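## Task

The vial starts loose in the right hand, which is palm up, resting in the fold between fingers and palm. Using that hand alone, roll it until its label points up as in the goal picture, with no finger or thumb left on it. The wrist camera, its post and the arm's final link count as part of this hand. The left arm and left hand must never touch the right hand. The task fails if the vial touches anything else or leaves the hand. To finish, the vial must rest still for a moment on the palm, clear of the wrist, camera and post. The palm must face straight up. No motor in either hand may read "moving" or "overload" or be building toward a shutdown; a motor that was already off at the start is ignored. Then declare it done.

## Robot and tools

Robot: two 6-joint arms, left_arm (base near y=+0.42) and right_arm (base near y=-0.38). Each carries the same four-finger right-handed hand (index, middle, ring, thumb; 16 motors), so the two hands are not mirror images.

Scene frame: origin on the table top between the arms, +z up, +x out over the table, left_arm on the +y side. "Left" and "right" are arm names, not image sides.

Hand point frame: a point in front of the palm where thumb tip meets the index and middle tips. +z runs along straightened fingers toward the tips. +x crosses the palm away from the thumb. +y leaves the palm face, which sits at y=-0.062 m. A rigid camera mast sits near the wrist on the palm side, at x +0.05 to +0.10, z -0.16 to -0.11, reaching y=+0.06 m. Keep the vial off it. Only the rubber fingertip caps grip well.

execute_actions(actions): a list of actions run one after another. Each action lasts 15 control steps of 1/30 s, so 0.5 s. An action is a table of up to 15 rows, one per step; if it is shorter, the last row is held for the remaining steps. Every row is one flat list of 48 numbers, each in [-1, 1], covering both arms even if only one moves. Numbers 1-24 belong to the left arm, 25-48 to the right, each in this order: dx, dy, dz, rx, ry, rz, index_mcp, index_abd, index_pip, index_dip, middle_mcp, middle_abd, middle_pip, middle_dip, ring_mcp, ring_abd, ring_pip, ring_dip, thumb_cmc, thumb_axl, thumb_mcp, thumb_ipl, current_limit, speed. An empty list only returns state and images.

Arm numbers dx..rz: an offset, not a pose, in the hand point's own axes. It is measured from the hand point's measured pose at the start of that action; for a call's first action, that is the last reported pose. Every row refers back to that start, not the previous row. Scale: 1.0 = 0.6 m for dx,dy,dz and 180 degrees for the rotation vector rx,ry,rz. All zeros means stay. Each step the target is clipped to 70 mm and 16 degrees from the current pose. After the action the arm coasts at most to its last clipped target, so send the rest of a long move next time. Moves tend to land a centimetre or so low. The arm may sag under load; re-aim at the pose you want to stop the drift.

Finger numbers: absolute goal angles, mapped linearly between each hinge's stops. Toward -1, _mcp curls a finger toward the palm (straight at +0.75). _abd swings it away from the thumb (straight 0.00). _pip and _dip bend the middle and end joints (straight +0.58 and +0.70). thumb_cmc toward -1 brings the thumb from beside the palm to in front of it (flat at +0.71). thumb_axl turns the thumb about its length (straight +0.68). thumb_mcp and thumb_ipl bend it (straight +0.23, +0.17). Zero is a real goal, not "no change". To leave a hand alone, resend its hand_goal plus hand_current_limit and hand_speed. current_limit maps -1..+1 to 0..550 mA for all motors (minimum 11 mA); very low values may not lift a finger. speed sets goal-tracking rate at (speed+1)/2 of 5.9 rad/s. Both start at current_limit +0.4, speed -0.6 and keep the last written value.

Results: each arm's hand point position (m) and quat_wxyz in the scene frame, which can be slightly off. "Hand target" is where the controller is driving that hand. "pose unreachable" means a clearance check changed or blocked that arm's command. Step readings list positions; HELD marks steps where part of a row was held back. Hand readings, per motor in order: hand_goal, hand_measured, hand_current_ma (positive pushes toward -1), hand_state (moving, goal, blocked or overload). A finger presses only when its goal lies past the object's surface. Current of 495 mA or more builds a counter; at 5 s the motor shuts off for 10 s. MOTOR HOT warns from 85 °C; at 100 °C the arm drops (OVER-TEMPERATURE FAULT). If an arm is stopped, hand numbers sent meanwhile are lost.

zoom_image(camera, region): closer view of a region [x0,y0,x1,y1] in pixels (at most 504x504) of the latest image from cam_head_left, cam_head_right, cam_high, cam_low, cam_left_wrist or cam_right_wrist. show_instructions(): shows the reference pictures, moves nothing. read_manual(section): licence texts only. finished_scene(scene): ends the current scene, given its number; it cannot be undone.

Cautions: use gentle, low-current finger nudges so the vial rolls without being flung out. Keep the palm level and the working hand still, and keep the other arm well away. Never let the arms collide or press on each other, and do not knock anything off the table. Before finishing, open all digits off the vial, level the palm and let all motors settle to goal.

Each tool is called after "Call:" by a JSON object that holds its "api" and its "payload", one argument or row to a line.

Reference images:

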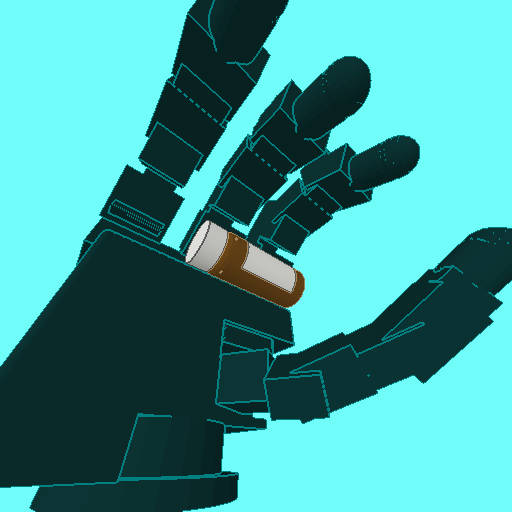

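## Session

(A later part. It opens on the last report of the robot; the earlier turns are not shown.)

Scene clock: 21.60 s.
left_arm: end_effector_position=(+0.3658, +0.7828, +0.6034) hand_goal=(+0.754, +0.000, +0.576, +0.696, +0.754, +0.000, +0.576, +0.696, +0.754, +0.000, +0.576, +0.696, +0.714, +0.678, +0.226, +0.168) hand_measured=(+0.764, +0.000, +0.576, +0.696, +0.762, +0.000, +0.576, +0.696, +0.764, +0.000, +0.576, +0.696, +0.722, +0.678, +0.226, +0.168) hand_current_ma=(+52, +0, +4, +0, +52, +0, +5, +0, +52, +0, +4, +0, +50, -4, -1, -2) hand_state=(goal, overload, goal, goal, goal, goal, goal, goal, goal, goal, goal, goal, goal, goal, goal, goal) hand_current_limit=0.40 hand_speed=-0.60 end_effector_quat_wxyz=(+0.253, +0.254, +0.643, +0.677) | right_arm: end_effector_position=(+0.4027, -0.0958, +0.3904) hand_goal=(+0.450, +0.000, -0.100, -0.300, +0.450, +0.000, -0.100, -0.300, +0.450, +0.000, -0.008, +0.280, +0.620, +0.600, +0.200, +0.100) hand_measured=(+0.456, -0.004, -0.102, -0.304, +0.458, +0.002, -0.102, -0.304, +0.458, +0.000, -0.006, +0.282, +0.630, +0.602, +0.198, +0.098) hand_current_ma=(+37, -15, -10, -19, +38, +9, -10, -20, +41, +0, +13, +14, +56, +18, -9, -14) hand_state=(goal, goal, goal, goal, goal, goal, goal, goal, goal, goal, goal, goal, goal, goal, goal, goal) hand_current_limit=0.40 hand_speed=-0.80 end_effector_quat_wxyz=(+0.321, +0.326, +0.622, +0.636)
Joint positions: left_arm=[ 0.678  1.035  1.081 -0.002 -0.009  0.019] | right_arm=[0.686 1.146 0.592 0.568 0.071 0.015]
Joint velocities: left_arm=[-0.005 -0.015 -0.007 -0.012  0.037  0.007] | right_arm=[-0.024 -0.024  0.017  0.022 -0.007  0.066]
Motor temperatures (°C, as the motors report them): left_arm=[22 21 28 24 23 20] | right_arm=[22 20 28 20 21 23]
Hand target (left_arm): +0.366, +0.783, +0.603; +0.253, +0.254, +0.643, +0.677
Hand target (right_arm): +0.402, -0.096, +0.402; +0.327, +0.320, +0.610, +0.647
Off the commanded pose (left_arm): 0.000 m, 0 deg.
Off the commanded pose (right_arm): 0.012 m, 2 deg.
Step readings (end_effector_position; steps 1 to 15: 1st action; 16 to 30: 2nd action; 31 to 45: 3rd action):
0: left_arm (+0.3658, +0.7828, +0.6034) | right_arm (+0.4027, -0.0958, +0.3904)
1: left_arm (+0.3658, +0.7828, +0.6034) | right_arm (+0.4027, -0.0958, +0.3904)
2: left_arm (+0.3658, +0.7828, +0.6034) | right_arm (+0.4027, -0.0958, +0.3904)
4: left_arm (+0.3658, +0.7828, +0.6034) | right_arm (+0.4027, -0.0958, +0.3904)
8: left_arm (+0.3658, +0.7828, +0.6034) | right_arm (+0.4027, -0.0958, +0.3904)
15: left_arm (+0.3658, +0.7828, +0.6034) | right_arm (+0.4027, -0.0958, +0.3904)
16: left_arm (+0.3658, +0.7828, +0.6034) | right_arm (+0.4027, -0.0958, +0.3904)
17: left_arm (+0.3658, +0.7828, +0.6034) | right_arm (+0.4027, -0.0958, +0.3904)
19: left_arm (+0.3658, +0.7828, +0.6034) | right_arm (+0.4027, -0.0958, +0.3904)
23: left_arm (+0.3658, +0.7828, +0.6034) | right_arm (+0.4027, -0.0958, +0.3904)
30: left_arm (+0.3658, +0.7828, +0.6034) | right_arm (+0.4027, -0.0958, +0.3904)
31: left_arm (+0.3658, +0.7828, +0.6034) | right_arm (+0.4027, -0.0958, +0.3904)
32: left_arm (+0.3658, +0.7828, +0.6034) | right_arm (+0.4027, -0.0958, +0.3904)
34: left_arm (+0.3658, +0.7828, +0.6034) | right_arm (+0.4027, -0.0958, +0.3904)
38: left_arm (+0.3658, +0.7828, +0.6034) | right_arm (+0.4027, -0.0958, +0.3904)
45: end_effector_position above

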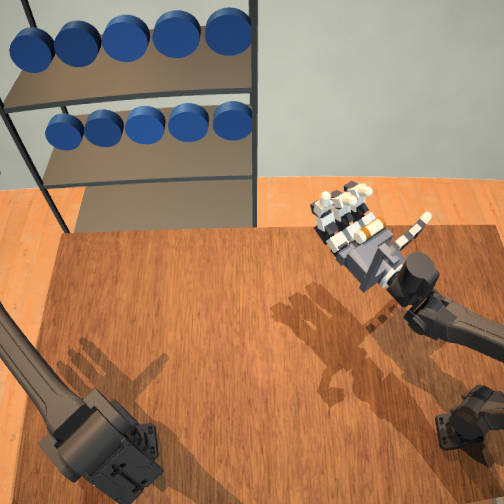

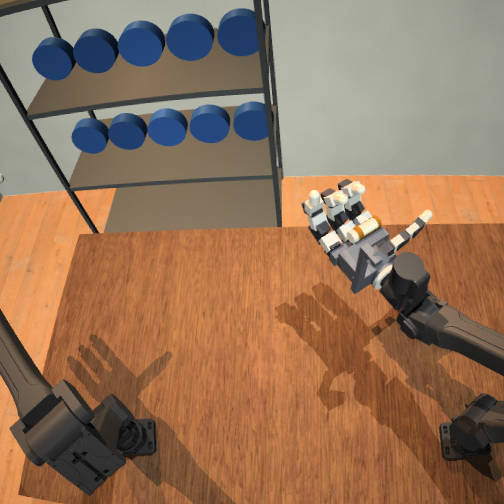

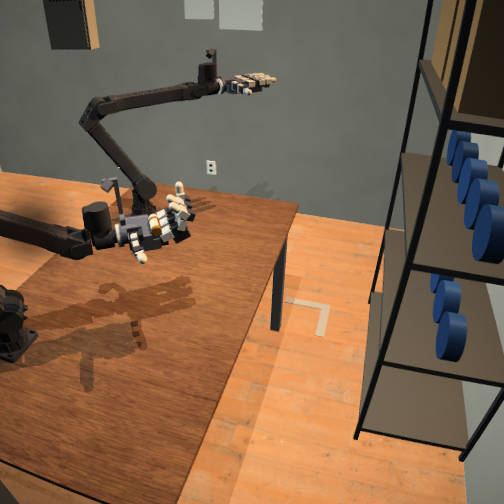

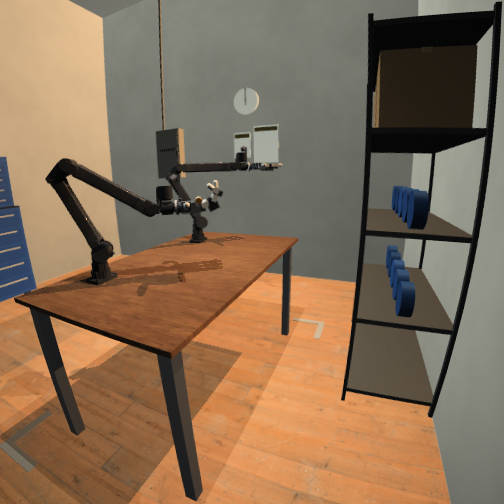

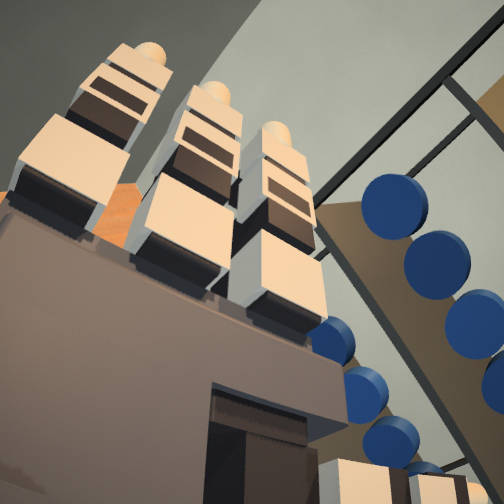

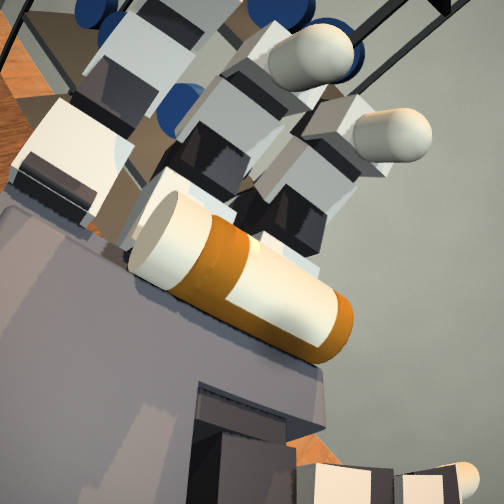

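Call:
{"api": "execute_actions", "payload": {
  "actions": [
    [[0,0,0,0,0,0,0.754,0,0.576,0.696,0.754,0,0.576,0.696,0.754,0,0.576,0.696,0.714,0.678,0.226,0.168,0.4,-0.6,0,0.02,0,-0.012,0,0,-0.45,0,0.2,0.3,-0.45,0,0.2,0.3,0.2,0,-0.008,0.28,0.62,0.6,0.2,0.1,0.4,-0.7]],
    [[0,0,0,0,0,0,0.754,0,0.576,0.696,0.754,0,0.576,0.696,0.754,0,0.576,0.696,0.714,0.678,0.226,0.168,0.4,-0.6,0,0.02,0,-0.012,0,0,-0.45,0,0.2,0.3,-0.45,0,0.2,0.3,0.2,0,-0.008,0.28,0.62,0.6,0.2,0.1,0.4,-0.7]],
    [[0,0,0,0,0,0,0.754,0,0.576,0.696,0.754,0,0.576,0.696,0.754,0,0.576,0.696,0.714,0.678,0.226,0.168,0.4,-0.6,0,0.02,0,-0.012,0,0,-0.45,0,0.2,0.3,-0.45,0,0.2,0.3,0.2,0,-0.008,0.28,0.62,0.6,0.2,0.1,0.4,-0.7]],
    [[0,0,0,0,0,0,0.754,0,0.576,0.696,0.754,0,0.576,0.696,0.754,0,0.576,0.696,0.714,0.678,0.226,0.168,0.4,-0.6,0,0.02,0,-0.012,0,0,-0.1,0,0.2,0.3,-0.1,0,0.2,0.3,0.2,0,-0.008,0.28,0.62,0.6,0.2,0.1,0.4,-0.7]],
    [[0,0,0,0,0,0,0.754,0,0.576,0.696,0.754,0,0.576,0.696,0.754,0,0.576,0.696,0.714,0.678,0.226,0.168,0.4,-0.6,0,0.02,0,-0.012,0,0,-0.1,0,0.2,0.3,-0.1,0,0.2,0.3,0.2,0,-0.008,0.28,0.62,0.6,0.2,0.1,0.4,-0.7]]
  ]
}}

Scene clock: 24.50 s.
left_arm: end_effector_position=(+0.3658, +0.7828, +0.6034) hand_goal=(+0.754, +0.000, +0.576, +0.696, +0.754, +0.000, +0.576, +0.696, +0.754, +0.000, +0.576, +0.696, +0.714, +0.678, +0.226, +0.168) hand_measured=(+0.764, +0.000, +0.576, +0.696, +0.762, +0.000, +0.576, +0.696, +0.764, +0.000, +0.576, +0.696, +0.722, +0.678, +0.226, +0.168) hand_current_ma=(+52, +0, +4, +0, +52, +0, +5, +0, +52, +0, +4, +0, +50, -4, -1, -2) hand_state=(goal, overload, goal, goal, goal, goal, goal, goal, goal, goal, goal, goal, goal, goal, goal, goal) hand_current_limit=0.40 hand_speed=-0.60 end_effector_quat_wxyz=(+0.253, +0.254, +0.643, +0.677) | right_arm: end_effector_position=(+0.4027, -0.0958, +0.3904) hand_goal=(-0.100, +0.000, +0.200, +0.300, -0.100, +0.000, +0.200, +0.300, +0.200, +0.000, -0.008, +0.280, +0.620, +0.600, +0.200, +0.100) hand_measured=(-0.098, -0.004, +0.198, +0.298, -0.098, +0.002, +0.198, +0.296, +0.218, +0.000, -0.006, +0.282, +0.630, +0.602, +0.198, +0.098) hand_current_ma=(+14, -15, -10, -17, +14, +9, -10, -17, +100, +0, +13, +14, +56, +18, -9, -14) hand_state=(goal, goal, goal, goal, goal, goal, goal, goal, goal, goal, goal, goal, goal, goal, goal, goal) hand_current_limit=0.40 hand_speed=-0.70 end_effector_quat_wxyz=(+0.321, +0.326, +0.622, +0.636)
Joint positions: left_arm=[ 0.678  1.035  1.081 -0.002 -0.009  0.019] | right_arm=[0.686 1.146 0.592 0.568 0.071 0.015]
Joint velocities: left_arm=[-0.015 -0.005 -0.007  0.012  0.022 -0.007] | right_arm=[ 0.005 -0.005 -0.022 -0.012 -0.051  0.007]
Motor temperatures (°C, as the motors report them): left_arm=[22 21 29 24 23 20] | right_arm=[22 20 28 20 21 23]
Hand target (left_arm): +0.366, +0.783, +0.603; +0.253, +0.254, +0.643, +0.677
Hand target (right_arm): +0.402, -0.096, +0.402; +0.327, +0.320, +0.610, +0.647
Off the commanded pose (left_arm): 0.000 m, 0 deg.
Off the commanded pose (right_arm): 0.012 m, 2 deg.
Step readings (end_effector_position; steps 1 to 15: 1st action; 16 to 30: 2nd action; 31 to 45: 3rd action; 46 to 60: 4th action; 61 to 75: 5th action):
0: left_arm (+0.3658, +0.7828, +0.6034) | right_arm (+0.4027, -0.0958, +0.3904)
1: left_arm (+0.3658, +0.7828, +0.6034) | right_arm (+0.4027, -0.0958, +0.3904)
2: left_arm (+0.3658, +0.7828, +0.6034) | right_arm (+0.4027, -0.0958, +0.3904)
4: left_arm (+0.3658, +0.7828, +0.6034) | right_arm (+0.4027, -0.0958, +0.3904)
8: left_arm (+0.3658, +0.7828, +0.6034) | right_arm (+0.4027, -0.0958, +0.3904)
15: left_arm (+0.3658, +0.7828, +0.6034) | right_arm (+0.4027, -0.0958, +0.3904)
16: left_arm (+0.3658, +0.7828, +0.6034) | right_arm (+0.4027, -0.0958, +0.3904)
17: left_arm (+0.3658, +0.7828, +0.6034) | right_arm (+0.4027, -0.0958, +0.3904)
19: left_arm (+0.3658, +0.7828, +0.6034) | right_arm (+0.4027, -0.0958, +0.3904)
23: left_arm (+0.3658, +0.7828, +0.6034) | right_arm (+0.4027, -0.0958, +0.3904)
30: left_arm (+0.3658, +0.7828, +0.6034) | right_arm (+0.4027, -0.0958, +0.3904)
31: left_arm (+0.3658, +0.7828, +0.6034) | right_arm (+0.4027, -0.0958, +0.3904)
32: left_arm (+0.3658, +0.7828, +0.6034) | right_arm (+0.4027, -0.0958, +0.3904)
34: left_arm (+0.3658, +0.7828, +0.6034) | right_arm (+0.4027, -0.0958, +0.3904)
38: left_arm (+0.3658, +0.7828, +0.6034) | right_arm (+0.4027, -0.0958, +0.3904)
45: left_arm (+0.3658, +0.7828, +0.6034) | right_arm (+0.4027, -0.0958, +0.3904)
46: left_arm (+0.3658, +0.7828, +0.6034) | right_arm (+0.4027, -0.0958, +0.3904)
47: left_arm (+0.3658, +0.7828, +0.6034) | right_arm (+0.4027, -0.0958, +0.3904)
49: left_arm (+0.3658, +0.7828, +0.6034) | right_arm (+0.4027, -0.0958, +0.3904)
53: left_arm (+0.3658, +0.7828, +0.6034) | right_arm (+0.4027, -0.0958, +0.3904)
60: left_arm (+0.3658, +0.7828, +0.6034) | right_arm (+0.4027, -0.0958, +0.3904)
61: left_arm (+0.3658, +0.7828, +0.6034) | right_arm (+0.4027, -0.0958, +0.3904)
62: left_arm (+0.3658, +0.7828, +0.6034) | right_arm (+0.4027, -0.0958, +0.3904)
64: left_arm (+0.3658, +0.7828, +0.6034) | right_arm (+0.4027, -0.0958, +0.3904)
68: left_arm (+0.3658, +0.7828, +0.6034) | right_arm (+0.4027, -0.0958, +0.3904)
75: end_effector_position above

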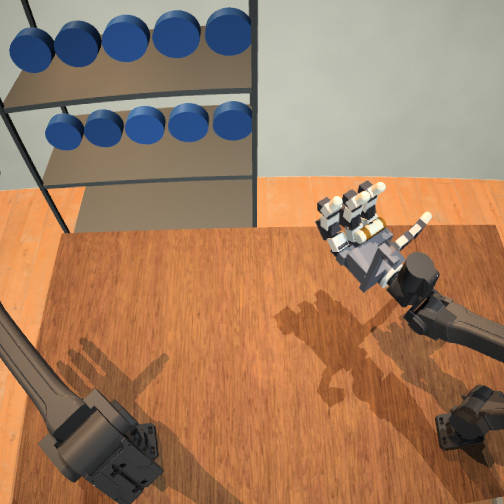

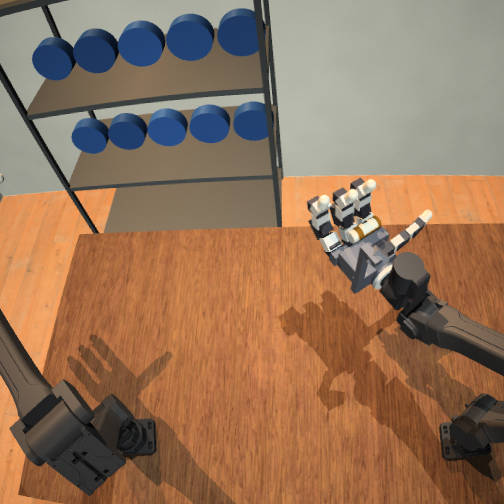

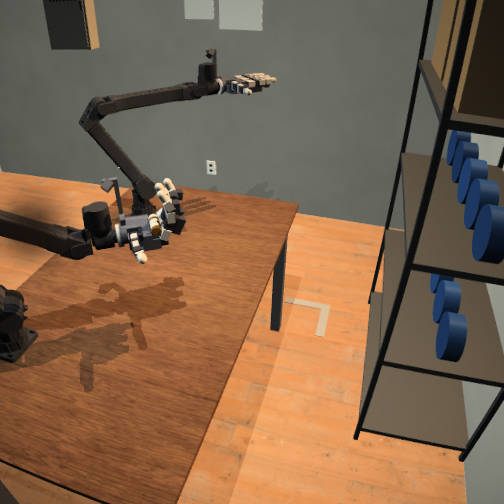

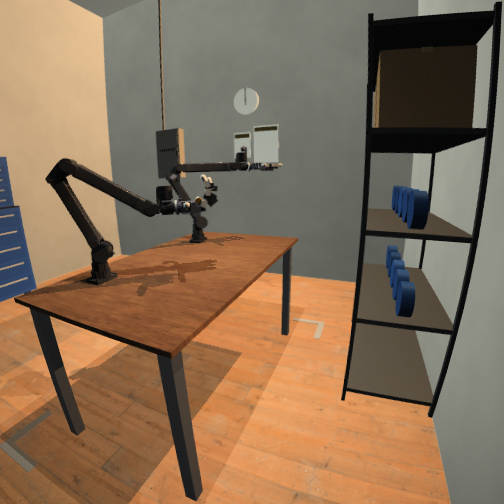

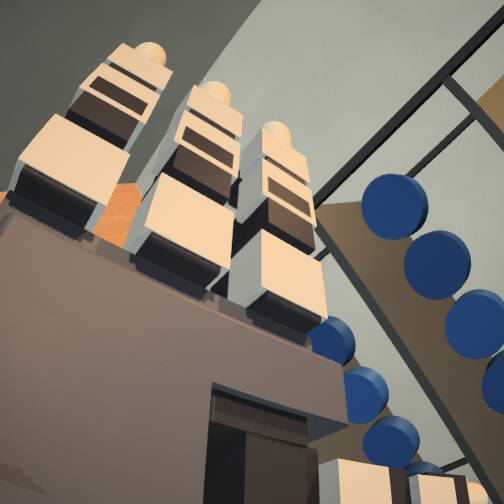

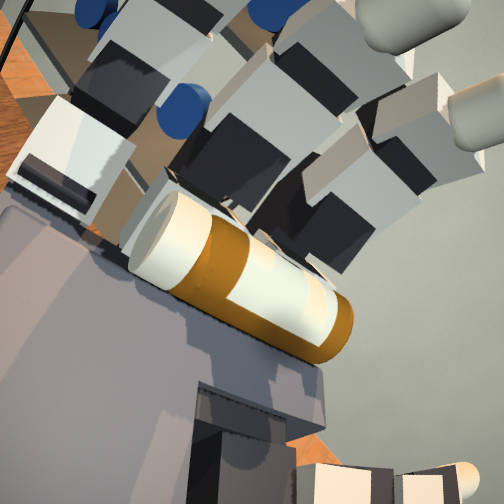

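Call:
{"api": "execute_actions", "payload": {
  "actions": [
    [[0,0,0,0,0,0,0.754,0,0.576,0.696,0.754,0,0.576,0.696,0.754,0,0.576,0.696,0.714,0.678,0.226,0.168,0.4,-0.6,0,0.02,0,-0.012,0,0,0.6,0,0,0.3,0.6,0,0,0.3,0.6,0,-0.008,0.28,0.62,0.6,0.2,0.1,0.4,-0.6]],
    [[0,0,0,0,0,0,0.754,0,0.576,0.696,0.754,0,0.576,0.696,0.754,0,0.576,0.696,0.714,0.678,0.226,0.168,0.4,-0.6,0,0.02,0,-0.012,0,0,0.6,0,0,0.3,0.6,0,0,0.3,0.6,0,-0.008,0.28,0.62,0.6,0.2,0.1,0.4,-0.6]],
    [[0,0,0,0,0,0,0.754,0,0.576,0.696,0.754,0,0.576,0.696,0.754,0,0.576,0.696,0.714,0.678,0.226,0.168,0.4,-0.6,0,0.02,0,-0.012,0,0,0.6,0,0,0.3,0.6,0,0,0.3,0.6,0,-0.008,0.28,0.62,0.6,0.2,0.1,0.4,-0.6]]
  ]
}}

Call:
{"api": "zoom_image", "payload": {
  "camera": "cam_high",
  "region": [90, 170, 210, 270]
}}

Scene clock: 26.30 s.
left_arm: end_effector_position=(+0.3658, +0.7828, +0.6034) hand_goal=(+0.754, +0.000, +0.576, +0.696, +0.754, +0.000, +0.576, +0.696, +0.754, +0.000, +0.576, +0.696, +0.714, +0.678, +0.226, +0.168) hand_measured=(+0.764, +0.000, +0.576, +0.696, +0.762, +0.000, +0.576, +0.696, +0.764, +0.000, +0.576, +0.696, +0.722, +0.678, +0.226, +0.168) hand_current_ma=(+52, +0, +4, +0, +52, +0, +5, +0, +52, +0, +4, +0, +50, -4, -1, -2) hand_state=(goal, overload, goal, goal, goal, goal, goal, goal, goal, goal, goal, goal, goal, goal, goal, goal) hand_current_limit=0.40 hand_speed=-0.60 end_effector_quat_wxyz=(+0.253, +0.254, +0.643, +0.677) | right_arm: end_effector_position=(+0.4027, -0.0958, +0.3904) hand_goal=(+0.600, +0.000, +0.000, +0.300, +0.600, +0.000, +0.000, +0.300, +0.600, +0.000, -0.008, +0.280, +0.620, +0.600, +0.200, +0.100) hand_measured=(+0.608, -0.004, +0.004, +0.298, +0.608, +0.002, +0.004, +0.298, +0.608, +0.000, -0.006, +0.282, +0.630, +0.602, +0.198, +0.098) hand_current_ma=(+46, -15, +18, -13, +48, +9, +18, -14, +46, +0, +13, +14, +56, +18, -9, -14) hand_state=(goal, goal, goal, goal, goal, goal, goal, goal, goal, goal, goal, goal, goal, goal, goal, goal) hand_current_limit=0.40 hand_speed=-0.60 end_effector_quat_wxyz=(+0.321, +0.326, +0.622, +0.636)
Joint positions: left_arm=[ 0.678  1.035  1.081 -0.002 -0.009  0.019] | right_arm=[0.686 1.146 0.592 0.568 0.071 0.015]
Joint velocities: left_arm=[-0.005 -0.034 -0.002  0.002  0.007 -0.007] | right_arm=[-0.005 -0.005  0.002 -0.022 -0.022 -0.007]
Motor temperatures (°C, as the motors report them): left_arm=[22 21 29 24 23 20] | right_arm=[22 21 29 21 21 23]
Hand target (left_arm): +0.366, +0.783, +0.603; +0.253, +0.254, +0.643, +0.677
Hand target (right_arm): +0.402, -0.096, +0.402; +0.327, +0.320, +0.610, +0.647
Off the commanded pose (left_arm): 0.000 m, 0 deg.
Off the commanded pose (right_arm): 0.012 m, 2 deg.
Step readings (end_effector_position; steps 1 to 15: 1st action; 16 to 30: 2nd action; 31 to 45: 3rd action):
0: left_arm (+0.3658, +0.7828, +0.6034) | right_arm (+0.4027, -0.0958, +0.3904)
1: left_arm (+0.3658, +0.7828, +0.6034) | right_arm (+0.4027, -0.0958, +0.3904)
2: left_arm (+0.3658, +0.7828, +0.6034) | right_arm (+0.4027, -0.0958, +0.3904)
4: left_arm (+0.3658, +0.7828, +0.6034) | right_arm (+0.4027, -0.0958, +0.3904)
8: left_arm (+0.3658, +0.7828, +0.6034) | right_arm (+0.4027, -0.0958, +0.3904)
15: left_arm (+0.3658, +0.7828, +0.6034) | right_arm (+0.4027, -0.0958, +0.3904)
16: left_arm (+0.3658, +0.7828, +0.6034) | right_arm (+0.4027, -0.0958, +0.3904)
17: left_arm (+0.3658, +0.7828, +0.6034) | right_arm (+0.4027, -0.0958, +0.3904)
19: left_arm (+0.3658, +0.7828, +0.6034) | right_arm (+0.4027, -0.0958, +0.3904)
23: left_arm (+0.3658, +0.7828, +0.6034) | right_arm (+0.4027, -0.0958, +0.3904)
30: left_arm (+0.3658, +0.7828, +0.6034) | right_arm (+0.4027, -0.0958, +0.3904)
31: left_arm (+0.3658, +0.7828, +0.6034) | right_arm (+0.4027, -0.0958, +0.3904)
32: left_arm (+0.3658, +0.7828, +0.6034) | right_arm (+0.4027, -0.0958, +0.3904)
34: left_arm (+0.3658, +0.7828, +0.6034) | right_arm (+0.4027, -0.0958, +0.3904)
38: left_arm (+0.3658, +0.7828, +0.6034) | right_arm (+0.4027, -0.0958, +0.3904)
45: end_effector_position above

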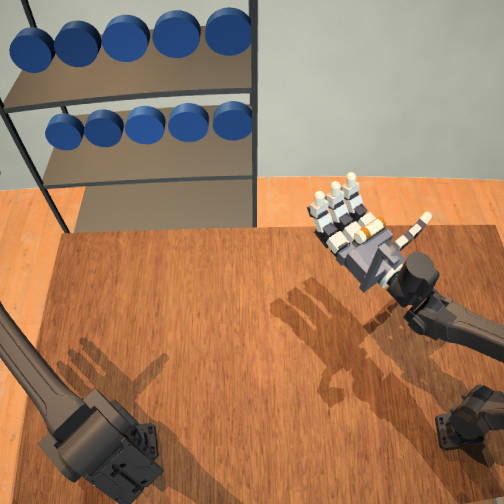

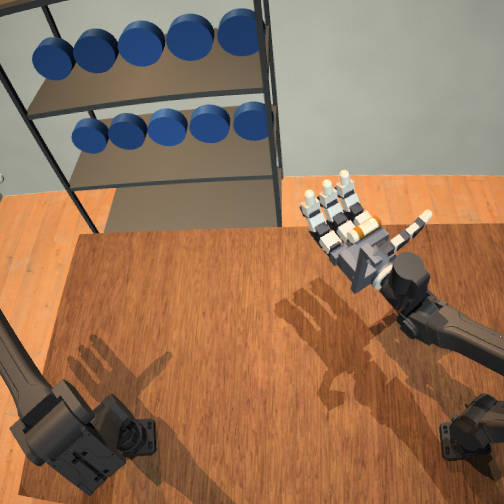

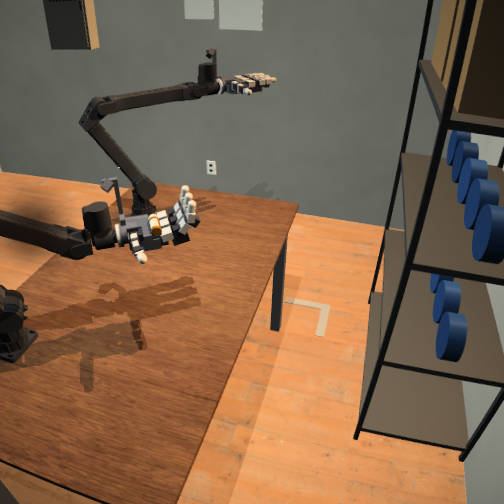

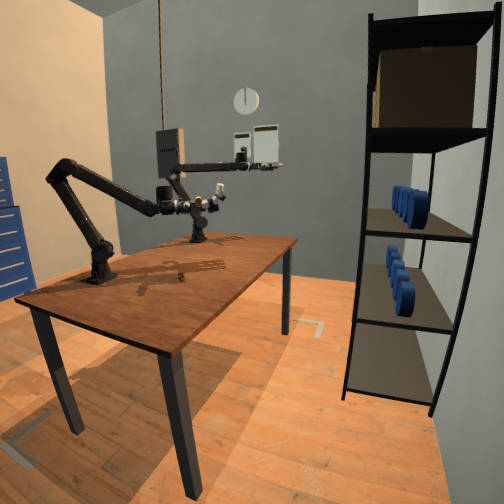

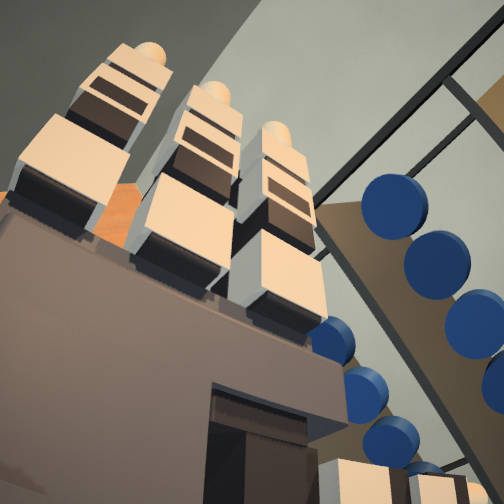

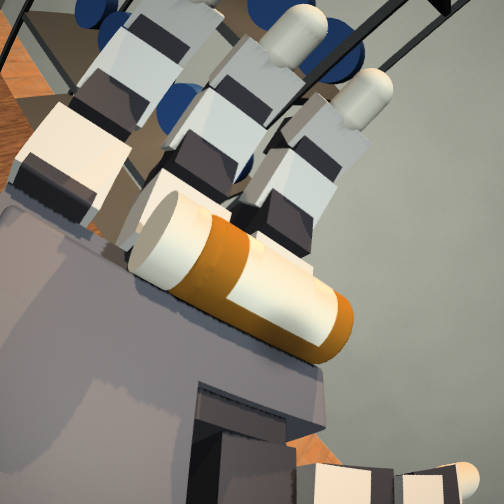

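Region (90, 170, 210, 270) of cam_high's 504x504 image, scaled by 4.200, with more detail than that image has.

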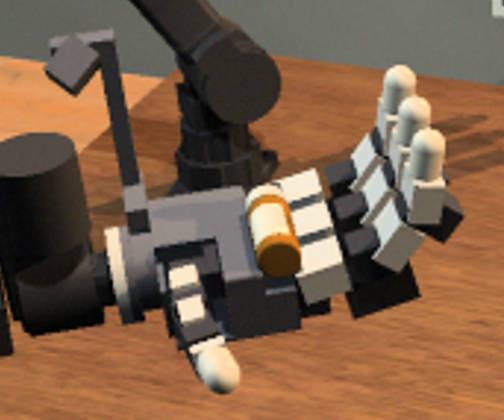

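Call:
{"api": "finished_scene", "payload": {
  "scene": 1
}}

The scene is finished: the task was done.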